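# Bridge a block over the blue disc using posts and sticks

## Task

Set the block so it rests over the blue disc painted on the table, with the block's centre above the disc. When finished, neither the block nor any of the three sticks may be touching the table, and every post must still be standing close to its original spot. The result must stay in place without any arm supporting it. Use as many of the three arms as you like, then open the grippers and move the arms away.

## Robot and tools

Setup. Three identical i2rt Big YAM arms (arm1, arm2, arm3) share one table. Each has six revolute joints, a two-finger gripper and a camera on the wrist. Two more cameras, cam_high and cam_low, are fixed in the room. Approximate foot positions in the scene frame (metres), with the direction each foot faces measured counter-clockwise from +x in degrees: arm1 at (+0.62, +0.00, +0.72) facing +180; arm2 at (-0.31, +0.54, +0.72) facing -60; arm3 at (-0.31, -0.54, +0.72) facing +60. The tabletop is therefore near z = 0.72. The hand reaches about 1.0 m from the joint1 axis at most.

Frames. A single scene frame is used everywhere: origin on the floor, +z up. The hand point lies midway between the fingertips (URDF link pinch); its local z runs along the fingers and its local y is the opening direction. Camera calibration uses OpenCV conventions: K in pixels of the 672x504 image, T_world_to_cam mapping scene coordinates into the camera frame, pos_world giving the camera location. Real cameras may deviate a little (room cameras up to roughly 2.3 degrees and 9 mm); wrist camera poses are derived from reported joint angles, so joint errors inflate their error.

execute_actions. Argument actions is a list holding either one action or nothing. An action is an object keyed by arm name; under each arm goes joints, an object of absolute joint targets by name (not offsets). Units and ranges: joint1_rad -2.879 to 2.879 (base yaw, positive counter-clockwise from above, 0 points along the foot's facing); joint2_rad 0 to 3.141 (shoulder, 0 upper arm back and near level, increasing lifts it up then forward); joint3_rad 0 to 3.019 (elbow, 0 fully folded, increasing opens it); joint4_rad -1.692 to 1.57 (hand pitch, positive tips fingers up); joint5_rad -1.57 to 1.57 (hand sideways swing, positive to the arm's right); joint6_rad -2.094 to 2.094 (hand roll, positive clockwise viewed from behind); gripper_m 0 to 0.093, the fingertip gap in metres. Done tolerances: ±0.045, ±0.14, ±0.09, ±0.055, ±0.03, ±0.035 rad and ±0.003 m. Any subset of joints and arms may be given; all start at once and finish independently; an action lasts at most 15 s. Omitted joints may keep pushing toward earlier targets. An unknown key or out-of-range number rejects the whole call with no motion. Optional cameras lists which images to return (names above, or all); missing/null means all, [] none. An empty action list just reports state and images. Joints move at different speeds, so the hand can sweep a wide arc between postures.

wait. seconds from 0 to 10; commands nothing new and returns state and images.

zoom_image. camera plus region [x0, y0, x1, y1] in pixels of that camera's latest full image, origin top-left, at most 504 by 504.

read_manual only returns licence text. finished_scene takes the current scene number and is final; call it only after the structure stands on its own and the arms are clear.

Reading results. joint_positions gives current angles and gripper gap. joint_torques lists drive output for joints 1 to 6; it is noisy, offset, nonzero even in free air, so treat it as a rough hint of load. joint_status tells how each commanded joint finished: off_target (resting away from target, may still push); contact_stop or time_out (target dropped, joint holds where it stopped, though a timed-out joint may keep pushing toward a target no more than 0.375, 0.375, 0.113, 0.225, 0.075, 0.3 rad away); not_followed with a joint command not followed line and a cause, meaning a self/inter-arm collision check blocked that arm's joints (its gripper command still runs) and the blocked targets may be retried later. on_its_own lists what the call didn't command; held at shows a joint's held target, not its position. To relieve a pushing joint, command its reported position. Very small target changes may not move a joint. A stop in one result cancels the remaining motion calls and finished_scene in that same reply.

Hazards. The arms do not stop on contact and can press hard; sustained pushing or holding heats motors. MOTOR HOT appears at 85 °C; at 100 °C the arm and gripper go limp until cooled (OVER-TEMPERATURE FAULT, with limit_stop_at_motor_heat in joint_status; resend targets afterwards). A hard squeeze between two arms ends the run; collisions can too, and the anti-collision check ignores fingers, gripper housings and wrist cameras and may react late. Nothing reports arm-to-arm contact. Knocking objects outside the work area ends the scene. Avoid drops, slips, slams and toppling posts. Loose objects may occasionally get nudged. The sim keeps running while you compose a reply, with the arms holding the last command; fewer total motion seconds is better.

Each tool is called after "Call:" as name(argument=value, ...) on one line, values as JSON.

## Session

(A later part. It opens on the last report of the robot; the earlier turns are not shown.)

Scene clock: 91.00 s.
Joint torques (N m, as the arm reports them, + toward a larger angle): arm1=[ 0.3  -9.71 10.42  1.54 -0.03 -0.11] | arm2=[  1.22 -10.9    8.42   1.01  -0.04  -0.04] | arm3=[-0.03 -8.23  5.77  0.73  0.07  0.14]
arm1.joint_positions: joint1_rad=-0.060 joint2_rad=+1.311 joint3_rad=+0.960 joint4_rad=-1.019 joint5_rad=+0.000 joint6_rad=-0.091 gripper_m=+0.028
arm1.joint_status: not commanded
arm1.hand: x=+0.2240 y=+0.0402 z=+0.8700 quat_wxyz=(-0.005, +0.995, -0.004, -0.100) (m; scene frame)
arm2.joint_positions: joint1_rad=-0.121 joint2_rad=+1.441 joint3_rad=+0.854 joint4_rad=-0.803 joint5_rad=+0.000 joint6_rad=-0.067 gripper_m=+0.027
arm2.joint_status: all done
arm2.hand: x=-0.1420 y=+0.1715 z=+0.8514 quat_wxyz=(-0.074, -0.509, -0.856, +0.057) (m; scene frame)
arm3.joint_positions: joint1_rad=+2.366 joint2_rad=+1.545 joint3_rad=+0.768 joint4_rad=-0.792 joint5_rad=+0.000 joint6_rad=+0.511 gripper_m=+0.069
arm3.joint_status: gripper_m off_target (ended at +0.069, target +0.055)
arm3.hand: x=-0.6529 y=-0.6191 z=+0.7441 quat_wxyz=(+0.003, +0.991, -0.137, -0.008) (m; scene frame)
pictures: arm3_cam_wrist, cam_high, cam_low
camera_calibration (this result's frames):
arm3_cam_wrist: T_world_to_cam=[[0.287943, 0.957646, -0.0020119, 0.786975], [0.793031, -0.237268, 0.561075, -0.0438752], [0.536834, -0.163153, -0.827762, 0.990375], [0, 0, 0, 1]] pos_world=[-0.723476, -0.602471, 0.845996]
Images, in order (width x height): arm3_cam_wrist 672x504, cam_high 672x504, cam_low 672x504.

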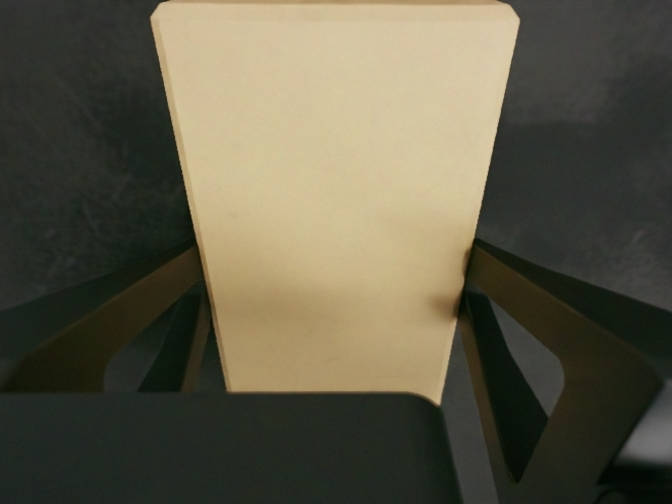

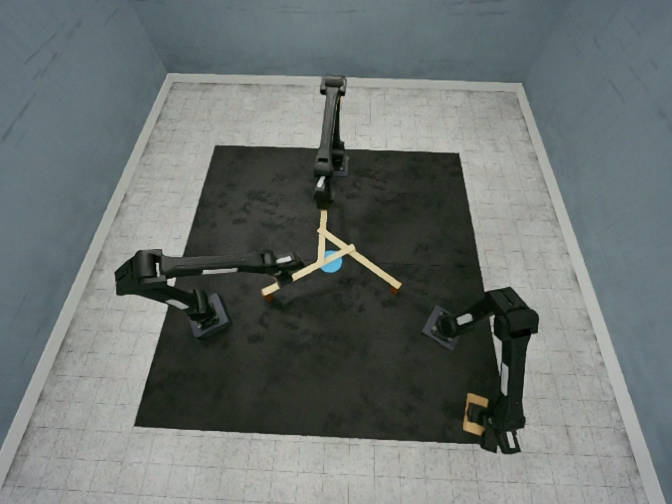

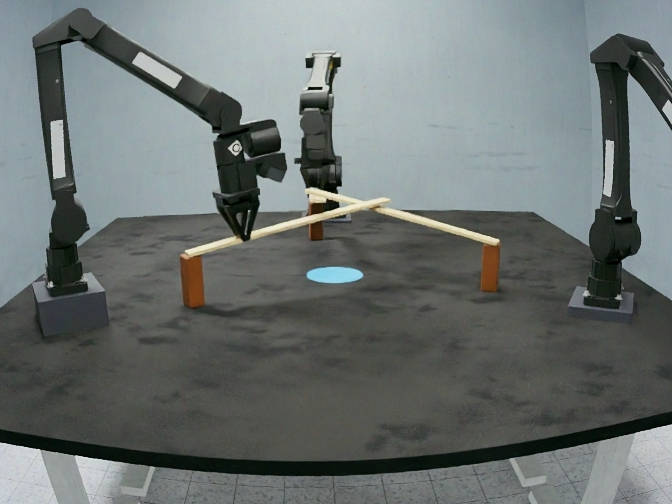

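Call:
execute_actions(actions=[{"arm3": {"joints": {"joint2_rad": 1.24, "joint3_rad": 1.23, "joint4_rad": -1.53}}, "arm2": {"joints": {"gripper_m": 0.075}}}], cameras=["cam_low", "cam_high", "arm2_cam_wrist"])

Call:
zoom_image(camera="cam_low", region=[160, 170, 520, 320])

Scene clock: 92.90 s.
Joint torques (N m, as the arm reports them, + toward a larger angle): arm1=[ 0.22 -9.65 10.42  1.57 -0.04 -0.11] | arm2=[  0.87 -10.7    8.54   0.85  -0.05   0.  ] | arm3=[ 0.25 -6.14 10.22  0.03  0.07  0.15]
arm1.joint_positions: joint1_rad=-0.060 joint2_rad=+1.311 joint3_rad=+0.960 joint4_rad=-1.019 joint5_rad=+0.000 joint6_rad=-0.091 gripper_m=+0.028
arm1.joint_status: not commanded
arm1.hand: x=+0.2240 y=+0.0402 z=+0.8700 quat_wxyz=(-0.005, +0.995, -0.004, -0.100) (m; scene frame)
arm2.joint_positions: joint1_rad=-0.121 joint2_rad=+1.441 joint3_rad=+0.854 joint4_rad=-0.802 joint5_rad=+0.000 joint6_rad=-0.066 gripper_m=+0.075
arm2.joint_status: all done
arm2.hand: x=-0.1419 y=+0.1712 z=+0.8514 quat_wxyz=(-0.074, -0.509, -0.856, +0.057) (m; scene frame)
arm3.joint_positions: joint1_rad=+2.366 joint2_rad=+1.237 joint3_rad=+1.196 joint4_rad=-1.522 joint5_rad=+0.000 joint6_rad=+0.511 gripper_m=+0.069
arm3.joint_status: all done
arm3.hand: x=-0.6419 y=-0.6168 z=+0.9958 quat_wxyz=(+0.004, +0.991, -0.137, -0.011) (m; scene frame)
pictures: arm2_cam_wrist, cam_high, cam_low
camera_calibration (this result's frames):
arm2_cam_wrist: T_world_to_cam=[[-0.88104, -0.472491, 0.022841, -0.0621611], [-0.420636, 0.804609, 0.419129, -0.547745], [-0.216413, 0.359662, -0.907639, 0.803374], [0, 0, 0, 1]] pos_world=[-0.111307, 0.122407, 0.96017]
Images, in order (width x height): arm2_cam_wrist 672x504, cam_high 672x504, cam_low 672x504.

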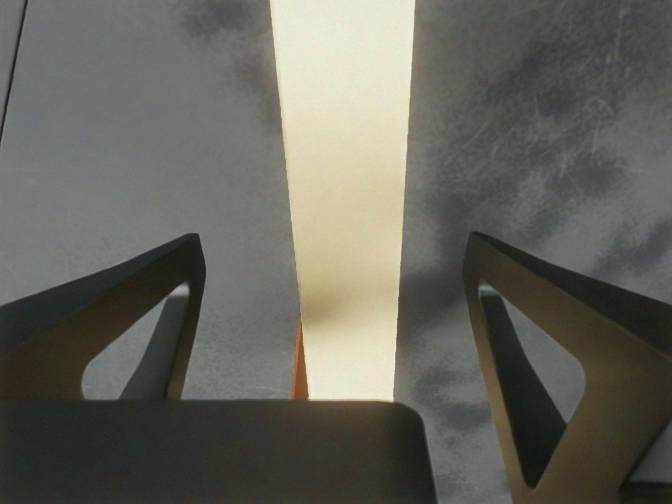

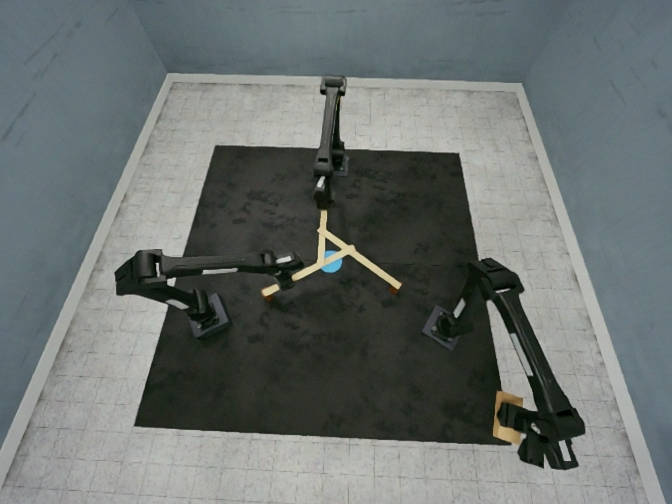

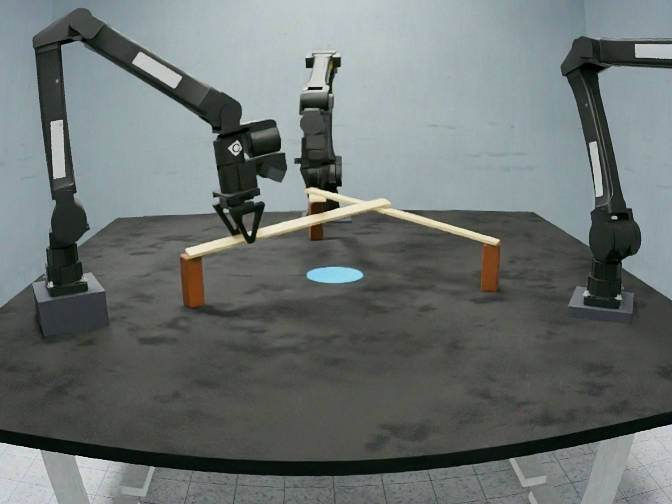

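Region (160, 170, 520, 320) of cam_low's 672x504 image, scaled by 1.400, with more detail than that image has; it fills the top 210 rows of this view, and the rest is white.

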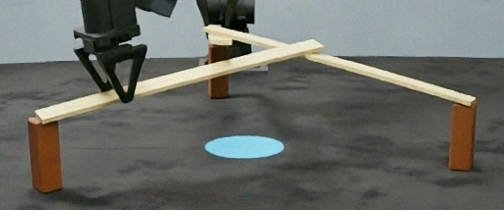

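Call:
zoom_image(camera="cam_high", region=[300, 220, 370, 280])

Call:
zoom_image(camera="cam_low", region=[290, 170, 430, 240])

Region (300, 220, 370, 280) of cam_high's 672x504 image, scaled by 7.200, with more detail than that image has; it fills the top 432 rows of this view, and the rest is white.

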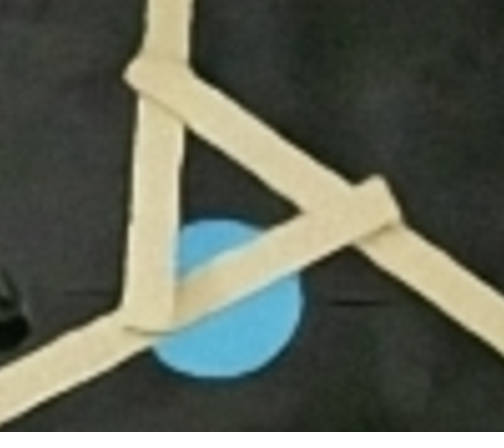

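Region (290, 170, 430, 240) of cam_low's 672x504 image, scaled by 3.600, with more detail than that image has.

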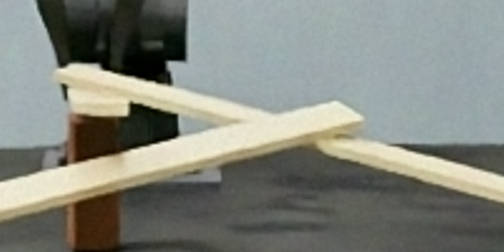

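Call:
execute_actions(actions=[{"arm3": {"joints": {"joint1_rad": 0.04}}, "arm1": {"joints": {"joint2_rad": 1.38, "joint3_rad": 1.017, "joint4_rad": -1.068}}}], cameras=["cam_low", "cam_high", "arm1_cam_wrist"])

Call:
zoom_image(camera="cam_low", region=[280, 175, 420, 245])

Call:
zoom_image(camera="cam_high", region=[300, 220, 370, 280])

Scene clock: 97.97 s.
Joint torques (N m, as the arm reports them, + toward a larger angle): arm1=[ 0.2  -9.28 14.86  0.21 -0.03 -0.1 ] | arm2=[  1.34 -10.89   8.44   0.82  -0.04   0.01] | arm3=[-0.09 -7.09 10.13 -0.06 -0.04  0.12]
arm1.joint_positions: joint1_rad=-0.060 joint2_rad=+1.374 joint3_rad=+0.971 joint4_rad=-1.059 joint5_rad=+0.000 joint6_rad=-0.091 gripper_m=+0.028
arm1.joint_status: all done
arm1.hand: x=+0.2294 y=+0.0395 z=+0.8495 quat_wxyz=(-0.001, +0.999, -0.003, -0.055) (m; scene frame)
arm2.joint_positions: joint1_rad=-0.121 joint2_rad=+1.441 joint3_rad=+0.854 joint4_rad=-0.802 joint5_rad=+0.000 joint6_rad=-0.066 gripper_m=+0.075
arm2.joint_status: not commanded
arm2.hand: x=-0.1419 y=+0.1712 z=+0.8514 quat_wxyz=(-0.074, -0.509, -0.856, +0.057) (m; scene frame)
arm3.joint_positions: joint1_rad=+0.036 joint2_rad=+1.245 joint3_rad=+1.196 joint4_rad=-1.522 joint5_rad=+0.002 joint6_rad=+0.511 gripper_m=+0.070
arm3.joint_status: all done
arm3.hand: x=-0.1327 y=-0.2365 z=+0.9841 quat_wxyz=(+0.008, +0.266, -0.964, +0.000) (m; scene frame)
pictures: arm1_cam_wrist, cam_high, cam_low
camera_calibration (this result's frames):
arm1_cam_wrist: T_world_to_cam=[[0.0162986, 0.999867, 0.000443874, -0.0483421], [0.867482, -0.0143614, 0.497262, -0.61274], [0.497202, -0.00771962, -0.867601, 0.74591], [0, 0, 0, 1]] pos_world=[0.16146, 0.045294, 0.951866]
Images, in order (width x height): arm1_cam_wrist 672x504, cam_high 672x504, cam_low 672x504.

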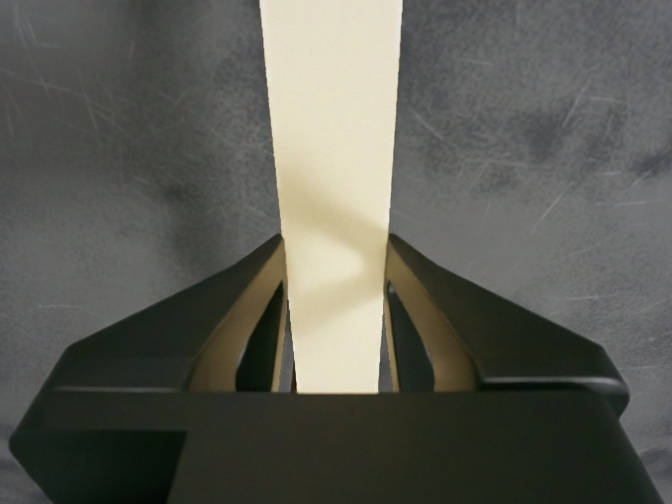

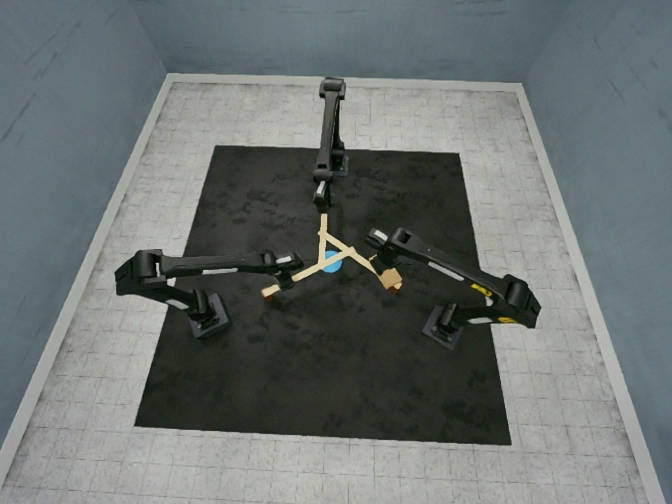

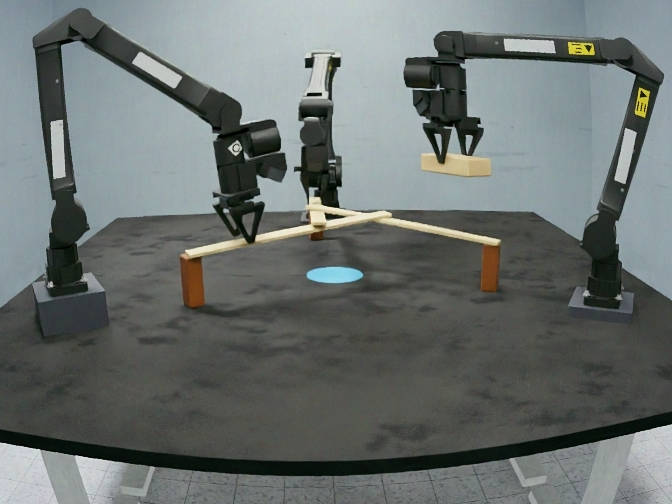

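Region (280, 175, 420, 245) of cam_low's 672x504 image, scaled by 3.600, with more detail than that image has.

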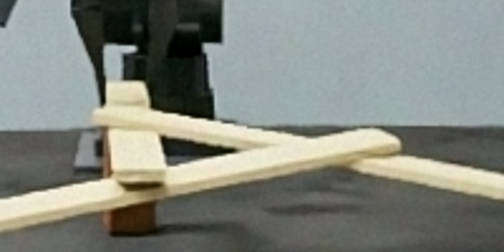

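Region (300, 220, 370, 280) of cam_high's 672x504 image, scaled by 7.200, with more detail than that image has; it fills the top 432 rows of this view, and the rest is white.

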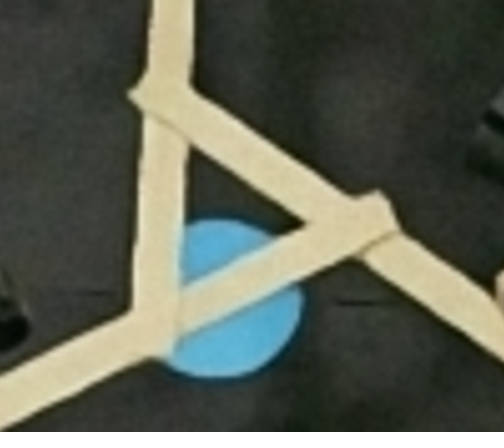

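Call:
execute_actions(actions=[{"arm1": {"joints": {"gripper_m": 0.075}}, "arm2": {"joints": {"joint2_rad": 0.8, "joint3_rad": 0.9, "joint4_rad": -1.5}}}], cameras=["cam_low", "cam_high", "arm1_cam_wrist"])

Call:
zoom_image(camera="cam_low", region=[280, 175, 420, 245])

Scene clock: 100.27 s.
Joint torques (N m, as the arm reports them, + toward a larger angle): arm1=[ 0.26 -9.21 14.8   0.21 -0.03 -0.1 ] | arm2=[ 1.83 -1.87 12.73 -0.28 -0.03  0.01] | arm3=[ 0.12 -7.14 10.15 -0.06 -0.04  0.13]
arm1.joint_positions: joint1_rad=-0.060 joint2_rad=+1.374 joint3_rad=+0.972 joint4_rad=-1.059 joint5_rad=+0.000 joint6_rad=-0.091 gripper_m=+0.075
arm1.joint_status: all done
arm1.hand: x=+0.2291 y=+0.0395 z=+0.8498 quat_wxyz=(-0.001, +0.998, -0.003, -0.055) (m; scene frame)
arm2.joint_positions: joint1_rad=-0.121 joint2_rad=+0.793 joint3_rad=+0.865 joint4_rad=-1.488 joint5_rad=+0.000 joint6_rad=-0.066 gripper_m=+0.075
arm2.joint_status: all done
arm2.hand: x=-0.2156 y=+0.3357 z=+1.0217 quat_wxyz=(-0.063, -0.510, -0.857, +0.049) (m; scene frame)
arm3.joint_positions: joint1_rad=+0.036 joint2_rad=+1.245 joint3_rad=+1.196 joint4_rad=-1.522 joint5_rad=+0.002 joint6_rad=+0.511 gripper_m=+0.070
arm3.joint_status: not commanded
arm3.hand: x=-0.1327 y=-0.2365 z=+0.9841 quat_wxyz=(+0.008, +0.266, -0.964, +0.000) (m; scene frame)
pictures: arm1_cam_wrist, cam_high, cam_low
camera_calibration (this result's frames):
arm1_cam_wrist: T_world_to_cam=[[0.0163054, 0.999867, 0.000505318, -0.0484227], [0.867859, -0.0144037, 0.496602, -0.612147], [0.496543, -0.00765875, -0.867978, 0.746779], [0, 0, 0, 1]] pos_world=[0.161239, 0.0453185, 0.952206]
Images, in order (width x height): arm1_cam_wrist 672x504, cam_high 672x504, cam_low 672x504.

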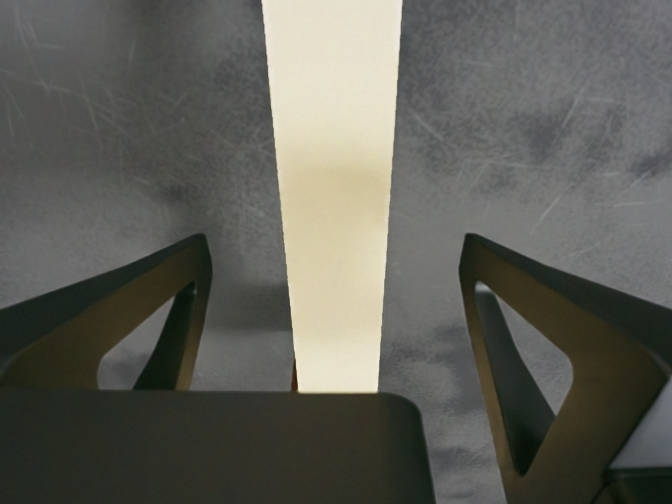

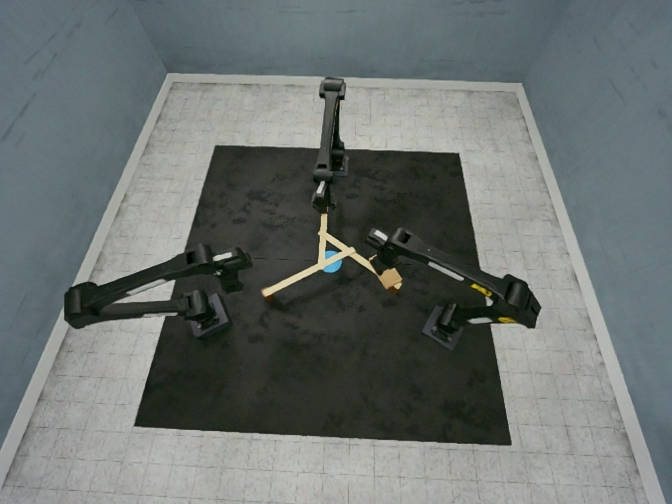

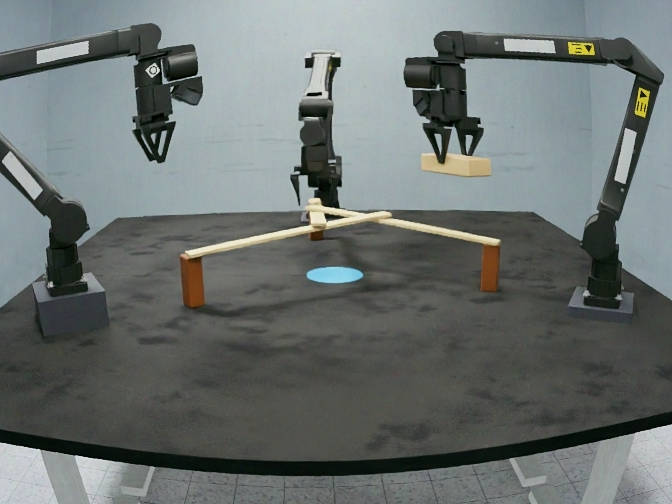

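Region (280, 175, 420, 245) of cam_low's 672x504 image, scaled by 3.600, with more detail than that image has.

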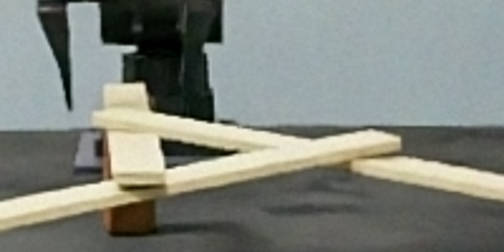

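Call:
execute_actions(actions=[{"arm1": {"joints": {"joint2_rad": 0.8, "joint3_rad": 0.98, "joint4_rad": -1.5}}, "arm3": {"joints": {"joint1_rad": 0.05, "joint2_rad": 1.975, "joint3_rad": 2.03, "joint4_rad": -1.57}}}], cameras=["cam_low", "cam_high", "arm3_cam_wrist", "arm1_cam_wrist"])

Scene clock: 103.10 s.
Joint torques (N m, as the arm reports them, + toward a larger angle): arm1=[ 0.18 -1.57 12.23  0.37 -0.03 -0.1 ] | arm2=[ 1.13 -2.07 12.88 -0.14 -0.03  0.01] | arm3=[  0.74 -19.92  12.73   0.21  -0.02   0.14]
arm1.joint_positions: joint1_rad=-0.060 joint2_rad=+0.790 joint3_rad=+0.972 joint4_rad=-1.486 joint5_rad=+0.000 joint6_rad=-0.091 gripper_m=+0.075
arm1.joint_status: all done
arm1.hand: x=+0.3773 y=+0.0265 z=+1.0075 quat_wxyz=(-0.008, +0.991, -0.004, -0.132) (m; scene frame)
arm2.joint_positions: joint1_rad=-0.121 joint2_rad=+0.793 joint3_rad=+0.865 joint4_rad=-1.488 joint5_rad=+0.000 joint6_rad=-0.066 gripper_m=+0.075
arm2.joint_status: not commanded
arm2.hand: x=-0.2156 y=+0.3357 z=+1.0217 quat_wxyz=(-0.063, -0.510, -0.857, +0.049) (m; scene frame)
arm3.joint_positions: joint1_rad=+0.041 joint2_rad=+2.008 joint3_rad=+1.961 joint4_rad=-1.568 joint5_rad=+0.002 joint6_rad=+0.511 gripper_m=+0.070
arm3.joint_status: all done
arm3.hand: x=-0.0026 y=-0.0029 z=+0.9164 quat_wxyz=(+0.023, +0.268, -0.963, +0.015) (m; scene frame)
pictures: arm1_cam_wrist, arm3_cam_wrist, cam_high, cam_low
camera_calibration (this result's frames):
arm1_cam_wrist: T_world_to_cam=[[0.0186626, 0.999743, 0.0128809, -0.0512055], [0.934043, -0.0220291, 0.356482, -0.702913], [0.356674, 0.00537843, -0.934213, 0.929212], [0, 0, 0, 1]] pos_world=[0.326081, 0.03071, 1.11932]
arm3_cam_wrist: T_world_to_cam=[[0.501881, -0.864604, 0.0239892, -0.0185504], [-0.688627, -0.382642, 0.615937, -0.564599], [-0.523362, -0.325647, -0.78743, 0.844292], [0, 0, 0, 1]] pos_world=[0.0623816, 0.0428629, 1.01302]
Images, in order (width x height): arm1_cam_wrist 672x504, arm3_cam_wrist 672x504, cam_high 672x504, cam_low 672x504.

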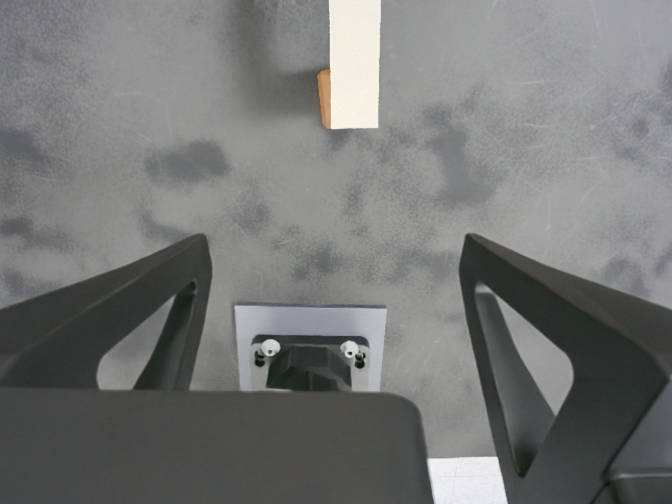

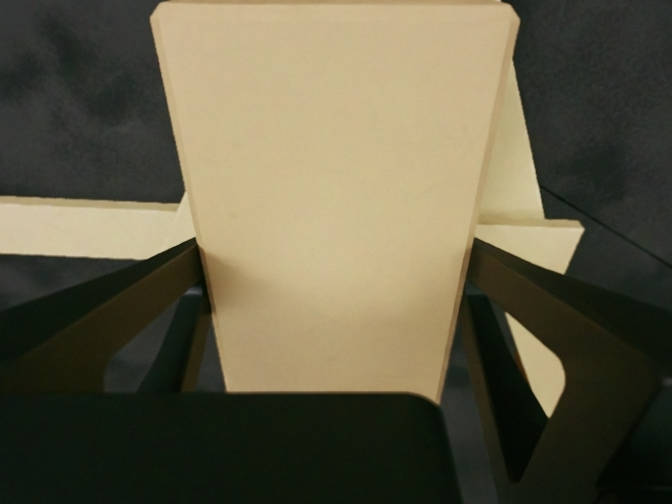

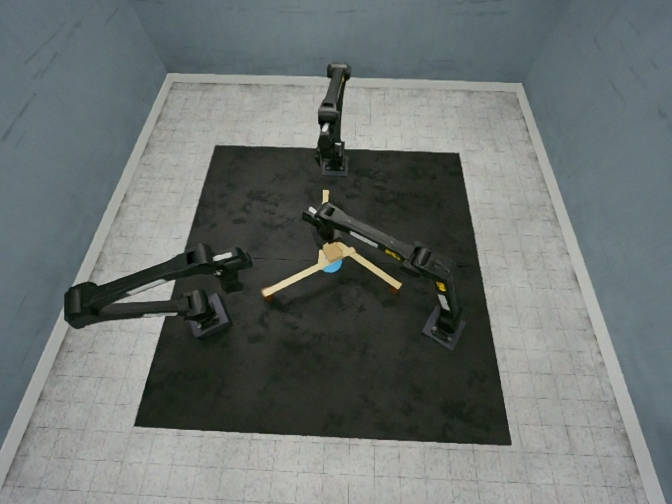

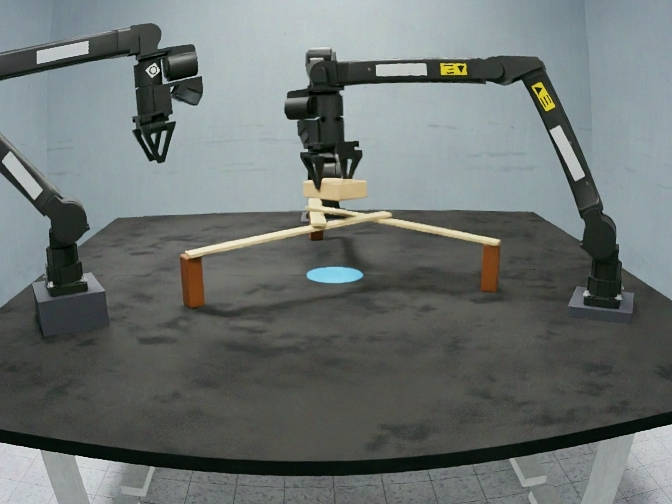

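Call:
zoom_image(camera="arm1_cam_wrist", region=[290, 40, 410, 150])

Call:
zoom_image(camera="cam_low", region=[270, 140, 410, 290])

Call:
zoom_image(camera="cam_high", region=[280, 180, 400, 290])

Region (290, 40, 410, 150) of arm1_cam_wrist's 672x504 image, scaled by 4.200, with more detail than that image has; it fills the top 462 rows of this view, and the rest is white.

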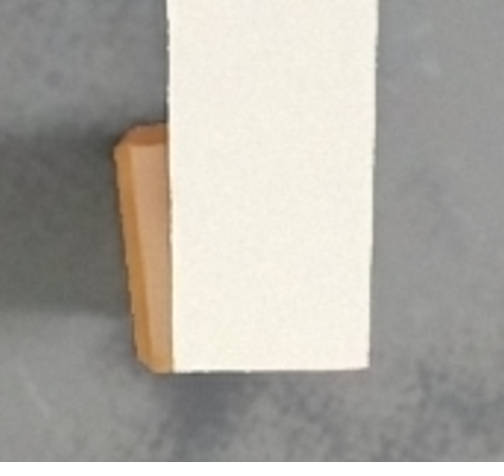

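Region (270, 140, 410, 290) of cam_low's 672x504 image, scaled by 3.360, with more detail than that image has; it fills the left 470 columns of this view, and the rest is white.

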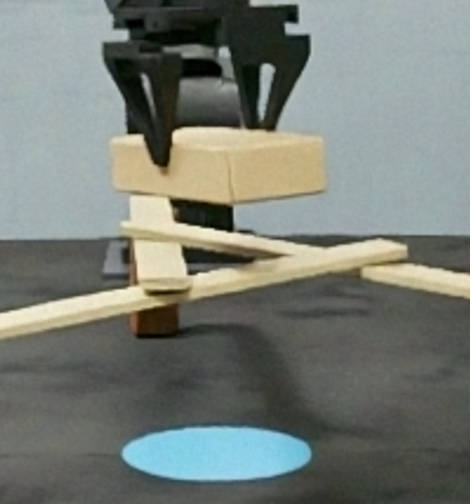

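Region (280, 180, 400, 290) of cam_high's 672x504 image, scaled by 4.200, with more detail than that image has; it fills the top 462 rows of this view, and the rest is white.

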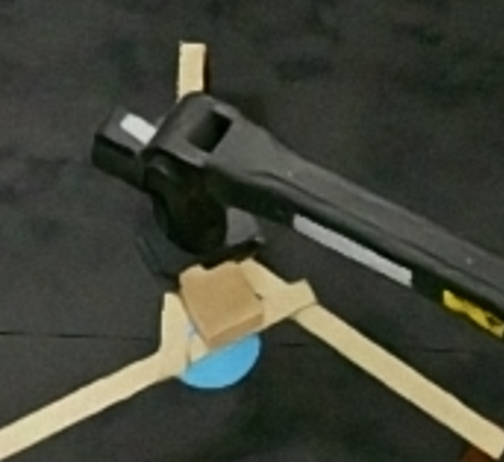

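Call:
execute_actions(actions=[{"arm3": {"joints": {"joint1_rad": 0.052, "joint2_rad": 1.945, "joint3_rad": 1.865, "joint4_rad": -1.40}}}], cameras=["cam_low", "cam_high", "arm3_cam_wrist"])

Call:
zoom_image(camera="cam_low", region=[270, 150, 410, 250])

Scene clock: 106.37 s.
Joint torques (N m, as the arm reports them, + toward a larger angle): arm1=[ 0.11 -1.49 12.23  0.36 -0.04 -0.1 ] | arm2=[ 1.61 -2.44 12.8  -0.15 -0.03  0.05] | arm3=[  0.58 -21.15   8.8    0.83  -0.01   0.13]
arm1.joint_positions: joint1_rad=-0.060 joint2_rad=+0.790 joint3_rad=+0.972 joint4_rad=-1.486 joint5_rad=+0.000 joint6_rad=-0.091 gripper_m=+0.075
arm1.joint_status: not commanded
arm1.hand: x=+0.3773 y=+0.0265 z=+1.0075 quat_wxyz=(-0.008, +0.991, -0.004, -0.132) (m; scene frame)
arm2.joint_positions: joint1_rad=-0.121 joint2_rad=+0.793 joint3_rad=+0.865 joint4_rad=-1.488 joint5_rad=+0.000 joint6_rad=-0.066 gripper_m=+0.075
arm2.joint_status: not commanded
arm2.hand: x=-0.2156 y=+0.3357 z=+1.0217 quat_wxyz=(-0.063, -0.510, -0.857, +0.049) (m; scene frame)
arm3.joint_positions: joint1_rad=+0.042 joint2_rad=+1.996 joint3_rad=+1.849 joint4_rad=-1.411 joint5_rad=+0.002 joint6_rad=+0.511 gripper_m=+0.070
arm3.joint_status: all done
arm3.hand: x=-0.0008 y=+0.0033 z=+0.8809 quat_wxyz=(+0.003, +0.269, -0.963, -0.005) (m; scene frame)
pictures: arm3_cam_wrist, cam_high, cam_low
camera_calibration (this result's frames):
arm3_cam_wrist: T_world_to_cam=[[0.502306, -0.864675, -0.00506117, 0.0122478], [-0.705267, -0.413075, 0.576166, -0.503924], [-0.500287, -0.285842, -0.817317, 0.845475], [0, 0, 0, 1]] pos_world=[0.0614268, 0.044104, 0.981427]
Images, in order (width x height): arm3_cam_wrist 672x504, cam_high 672x504, cam_low 672x504.

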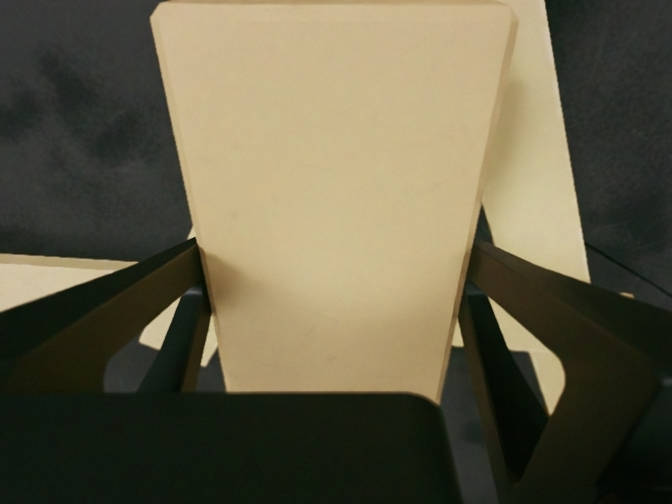

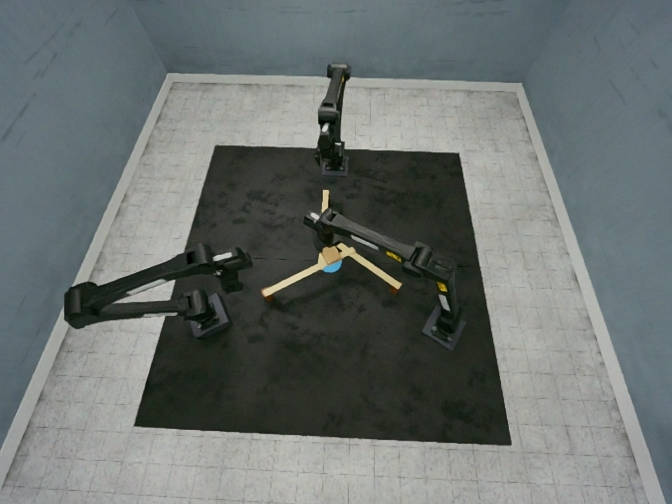

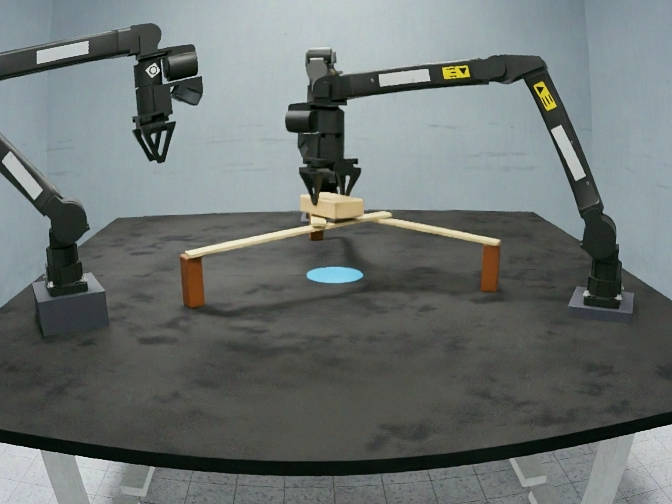

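Region (270, 150, 410, 250) of cam_low's 672x504 image, scaled by 3.600, with more detail than that image has; it fills the top 360 rows of this view, and the rest is white.

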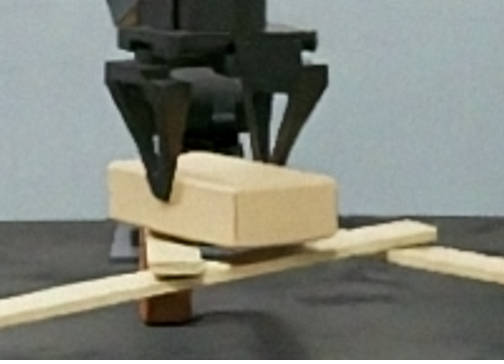

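Call:
execute_actions(actions=[{"arm3": {"joints": {"joint1_rad": 0.012}}}], cameras=["cam_low", "arm3_cam_wrist"])

Call:
zoom_image(camera="cam_low", region=[270, 150, 410, 250])

Scene clock: 110.20 s.
Joint torques (N m, as the arm reports them, + toward a larger angle): arm1=[ 0.18 -1.52 12.23  0.37 -0.04 -0.1 ] | arm2=[ 1.5  -2.25 12.66 -0.22 -0.07  0.02] | arm3=[ -0.3  -21.47   8.75   0.75  -0.02   0.13]
arm1.joint_positions: joint1_rad=-0.060 joint2_rad=+0.790 joint3_rad=+0.972 joint4_rad=-1.486 joint5_rad=+0.000 joint6_rad=-0.091 gripper_m=+0.075
arm1.joint_status: not commanded
arm1.hand: x=+0.3773 y=+0.0265 z=+1.0075 quat_wxyz=(-0.008, +0.991, -0.004, -0.132) (m; scene frame)
arm2.joint_positions: joint1_rad=-0.121 joint2_rad=+0.793 joint3_rad=+0.865 joint4_rad=-1.488 joint5_rad=+0.000 joint6_rad=-0.066 gripper_m=+0.075
arm2.joint_status: not commanded
arm2.hand: x=-0.2156 y=+0.3357 z=+1.0217 quat_wxyz=(-0.063, -0.510, -0.857, +0.049) (m; scene frame)
arm3.joint_positions: joint1_rad=+0.012 joint2_rad=+1.996 joint3_rad=+1.849 joint4_rad=-1.411 joint5_rad=+0.002 joint6_rad=+0.511 gripper_m=+0.070
arm3.joint_status: all done
arm3.hand: x=+0.0154 y=-0.0062 z=+0.8806 quat_wxyz=(+0.002, +0.254, -0.967, -0.005) (m; scene frame)
pictures: arm3_cam_wrist, cam_low
camera_calibration (this result's frames):
arm3_cam_wrist: T_world_to_cam=[[0.476027, -0.879419, -0.00460544, -0.00415265], [-0.717433, -0.391362, 0.576304, -0.496139], [-0.508614, -0.271032, -0.817223, 0.850775], [0, 0, 0, 1]] pos_world=[0.0787469, 0.0327651, 0.981181]
Images, in order (width x height): arm3_cam_wrist 672x504, cam_low 672x504.

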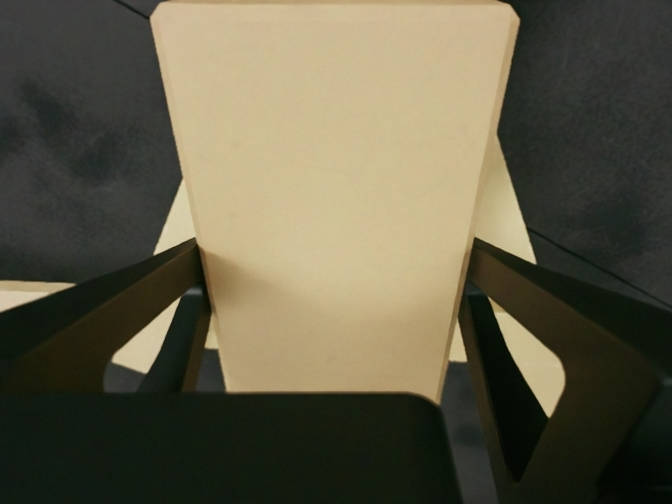

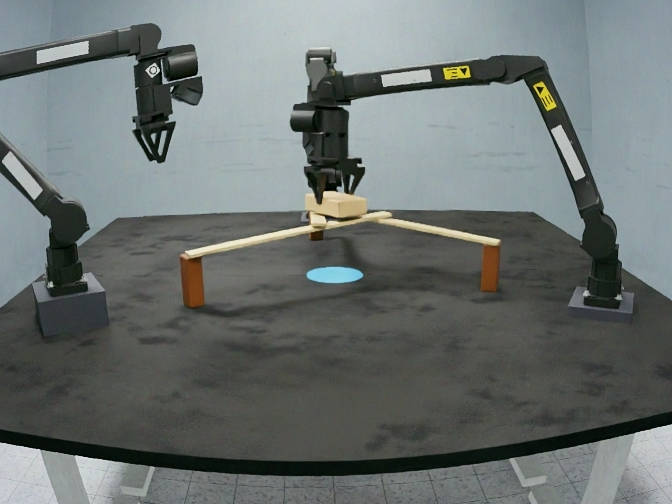

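Region (270, 150, 410, 250) of cam_low's 672x504 image, scaled by 3.600, with more detail than that image has; it fills the top 360 rows of this view, and the rest is white.

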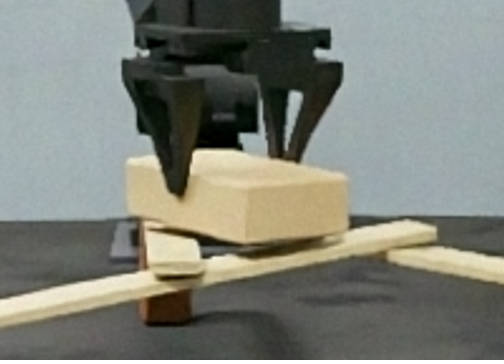

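Call:
execute_actions(actions=[{"arm3": {"joints": {"joint3_rad": 1.846}}}], cameras=["cam_low", "arm3_cam_wrist"])

Call:
zoom_image(camera="cam_low", region=[270, 150, 410, 250])

Scene clock: 111.20 s.
Joint torques (N m, as the arm reports them, + toward a larger angle): arm1=[ 0.19 -1.44 12.24  0.36 -0.03 -0.11] | arm2=[ 1.17 -2.09 12.83 -0.09 -0.03  0.03] | arm3=[ -0.02 -21.34   7.88   0.68  -0.03   0.13]
arm1.joint_positions: joint1_rad=-0.060 joint2_rad=+0.790 joint3_rad=+0.972 joint4_rad=-1.486 joint5_rad=+0.000 joint6_rad=-0.091 gripper_m=+0.075
arm1.joint_status: not commanded
arm1.hand: x=+0.3773 y=+0.0265 z=+1.0075 quat_wxyz=(-0.008, +0.991, -0.004, -0.132) (m; scene frame)
arm2.joint_positions: joint1_rad=-0.121 joint2_rad=+0.793 joint3_rad=+0.865 joint4_rad=-1.488 joint5_rad=+0.000 joint6_rad=-0.066 gripper_m=+0.075
arm2.joint_status: not commanded
arm2.hand: x=-0.2156 y=+0.3357 z=+1.0217 quat_wxyz=(-0.063, -0.510, -0.857, +0.049) (m; scene frame)
arm3.joint_positions: joint1_rad=+0.012 joint2_rad=+1.995 joint3_rad=+1.841 joint4_rad=-1.409 joint5_rad=+0.002 joint6_rad=+0.511 gripper_m=+0.070
arm3.joint_status: all done
arm3.hand: x=+0.0144 y=-0.0078 z=+0.8780 quat_wxyz=(+0.004, +0.254, -0.967, -0.003) (m; scene frame)
pictures: arm3_cam_wrist, cam_low
camera_calibration (this result's frames):
arm3_cam_wrist: T_world_to_cam=[[0.476076, -0.879402, -0.00191187, -0.00744889], [-0.715804, -0.388771, 0.580071, -0.499264], [-0.510859, -0.274789, -0.814564, 0.84534], [0, 0, 0, 1]] pos_world=[0.0780205, 0.0316404, 0.978178]
Images, in order (width x height): arm3_cam_wrist 672x504, cam_low 672x504.

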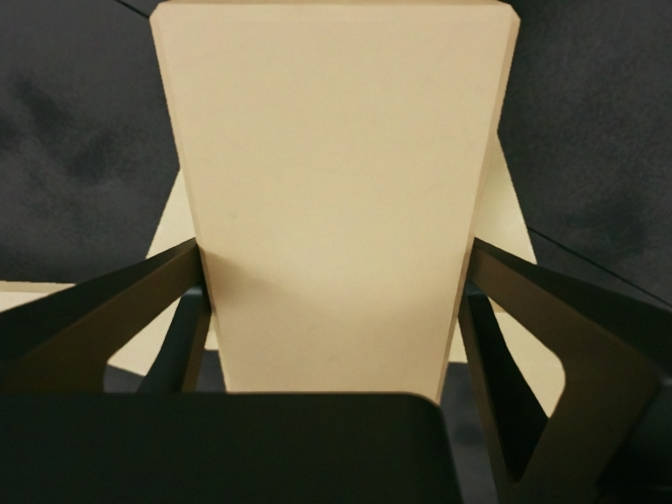

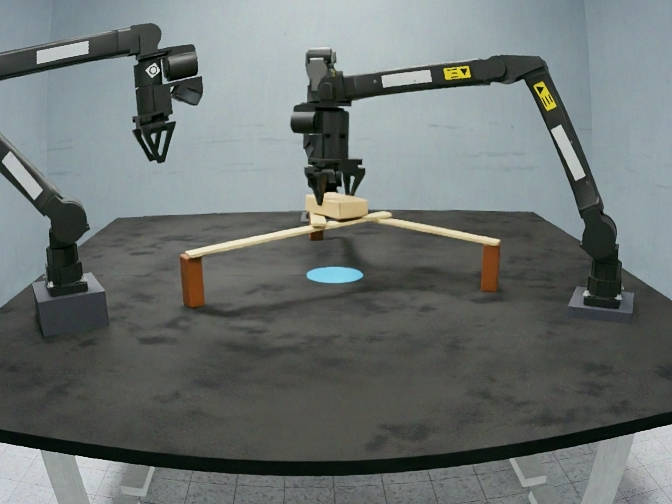

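Region (270, 150, 410, 250) of cam_low's 672x504 image, scaled by 3.600, with more detail than that image has; it fills the top 360 rows of this view, and the rest is white.

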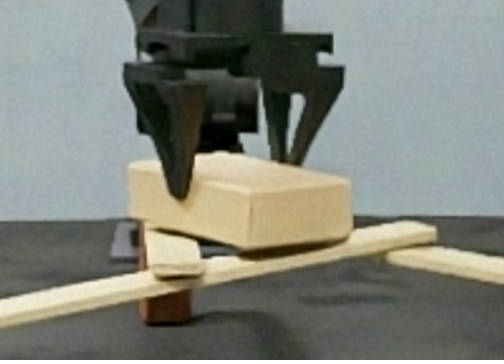

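Call:
execute_actions(actions=[{"arm3": {"joints": {"gripper_m": 0.092}}}], cameras=["cam_low", "arm3_cam_wrist"])

Call:
zoom_image(camera="cam_low", region=[270, 150, 410, 250])

Scene clock: 112.17 s.
Joint torques (N m, as the arm reports them, + toward a larger angle): arm1=[ 0.14 -1.51 12.23  0.37 -0.04 -0.1 ] | arm2=[ 1.36 -2.22 12.76 -0.23 -0.05  0.03] | arm3=[ -0.21 -21.06   7.86   0.65  -0.03   0.12]
arm1.joint_positions: joint1_rad=-0.060 joint2_rad=+0.790 joint3_rad=+0.972 joint4_rad=-1.486 joint5_rad=+0.000 joint6_rad=-0.091 gripper_m=+0.075
arm1.joint_status: not commanded
arm1.hand: x=+0.3773 y=+0.0265 z=+1.0075 quat_wxyz=(-0.008, +0.991, -0.004, -0.132) (m; scene frame)
arm2.joint_positions: joint1_rad=-0.121 joint2_rad=+0.793 joint3_rad=+0.865 joint4_rad=-1.488 joint5_rad=+0.000 joint6_rad=-0.066 gripper_m=+0.075
arm2.joint_status: not commanded
arm2.hand: x=-0.2156 y=+0.3357 z=+1.0217 quat_wxyz=(-0.063, -0.510, -0.857, +0.049) (m; scene frame)
arm3.joint_positions: joint1_rad=+0.012 joint2_rad=+1.991 joint3_rad=+1.841 joint4_rad=-1.409 joint5_rad=+0.002 joint6_rad=+0.511 gripper_m=+0.092
arm3.joint_status: all done
arm3.hand: x=+0.0144 y=-0.0079 z=+0.8807 quat_wxyz=(+0.003, +0.254, -0.967, -0.005) (m; scene frame)
pictures: arm3_cam_wrist, cam_low
camera_calibration (this result's frames):
arm3_cam_wrist: T_world_to_cam=[[0.476033, -0.879417, -0.00422063, -0.00545652], [-0.717201, -0.390993, 0.576843, -0.498016], [-0.508936, -0.271569, -0.816844, 0.849566], [0, 0, 0, 1]] pos_world=[0.0777946, 0.0311968, 0.981216]
Images, in order (width x height): arm3_cam_wrist 672x504, cam_low 672x504.

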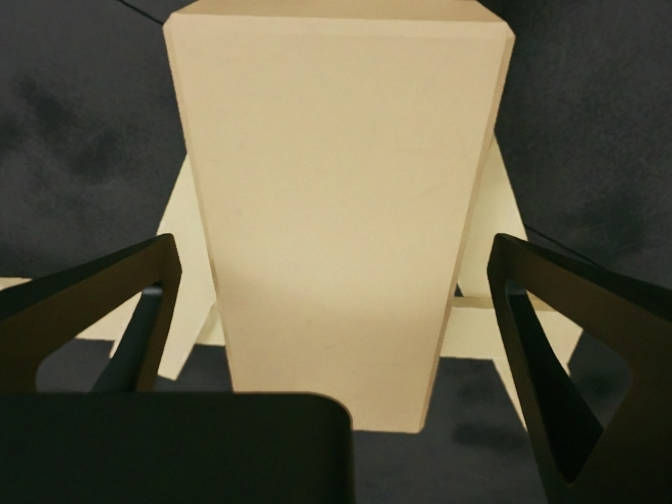

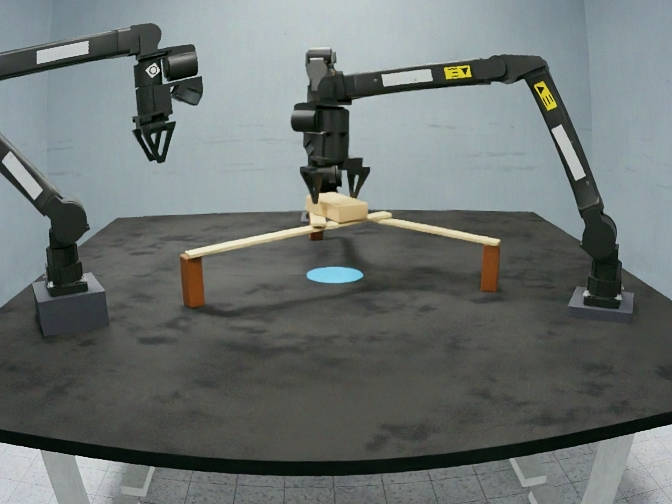

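Region (270, 150, 410, 250) of cam_low's 672x504 image, scaled by 3.600, with more detail than that image has; it fills the top 360 rows of this view, and the rest is white.

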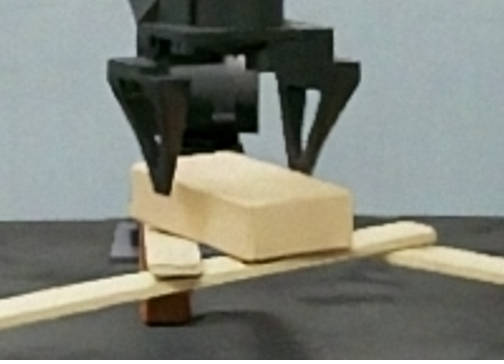

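Call:
execute_actions(actions=[{"arm3": {"joints": {"joint2_rad": 1.25}}}], cameras=["cam_low", "cam_high"])

Call:
zoom_image(camera="cam_high", region=[240, 170, 420, 320])

Scene clock: 114.37 s.
Joint torques (N m, as the arm reports them, + toward a larger angle): arm1=[ 0.16 -1.54 12.25  0.36 -0.03 -0.1 ] | arm2=[ 1.18 -2.13 12.76 -0.3  -0.04  0.01] | arm3=[-0.27 -7.68  7.69  1.69 -0.02  0.09]
arm1.joint_positions: joint1_rad=-0.060 joint2_rad=+0.790 joint3_rad=+0.972 joint4_rad=-1.486 joint5_rad=+0.000 joint6_rad=-0.091 gripper_m=+0.075
arm1.joint_status: not commanded
arm1.hand: x=+0.3773 y=+0.0265 z=+1.0075 quat_wxyz=(-0.008, +0.991, -0.004, -0.132) (m; scene frame)
arm2.joint_positions: joint1_rad=-0.121 joint2_rad=+0.793 joint3_rad=+0.865 joint4_rad=-1.488 joint5_rad=+0.000 joint6_rad=-0.066 gripper_m=+0.075
arm2.joint_status: not commanded
arm2.hand: x=-0.2156 y=+0.3357 z=+1.0217 quat_wxyz=(-0.063, -0.510, -0.857, +0.049) (m; scene frame)
arm3.joint_positions: joint1_rad=+0.012 joint2_rad=+1.260 joint3_rad=+1.840 joint4_rad=-1.406 joint5_rad=+0.002 joint6_rad=+0.511 gripper_m=+0.092
arm3.joint_status: all done
arm3.hand: x=-0.0636 y=-0.1456 z=+1.2767 quat_wxyz=(-0.255, +0.235, -0.903, -0.253) (m; scene frame)
pictures: cam_high, cam_low
Images, in order (width x height): cam_high 672x504, cam_low 672x504.

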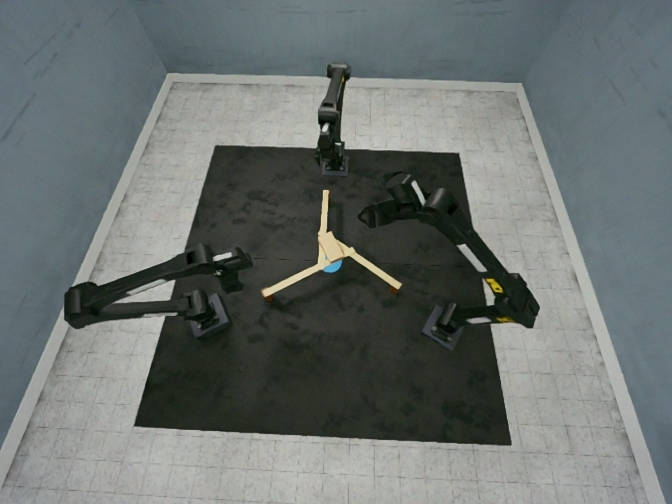

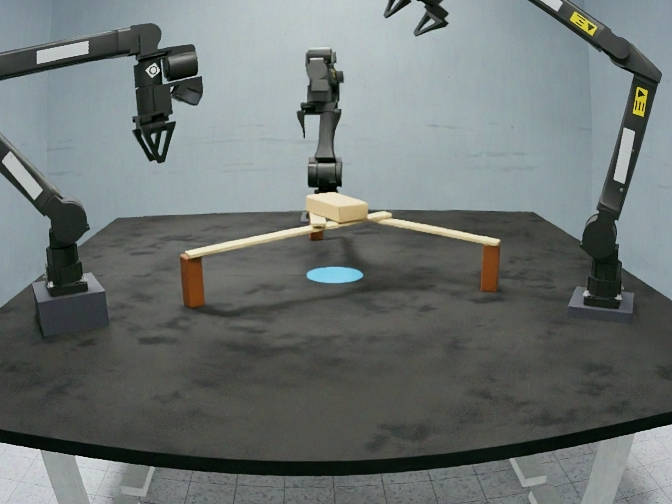

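Region (240, 170, 420, 320) of cam_high's 672x504 image, scaled by 2.800, with more detail than that image has.

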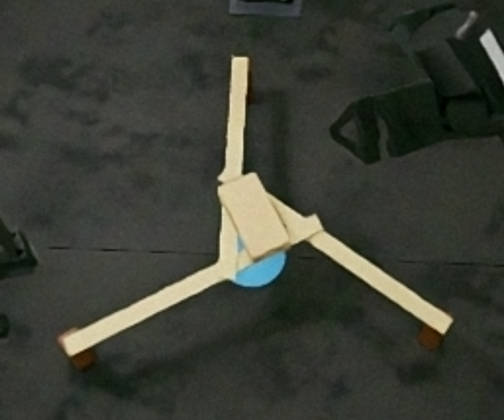

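Call:
finished_scene(scene=1)

The scene is finished: the task was done.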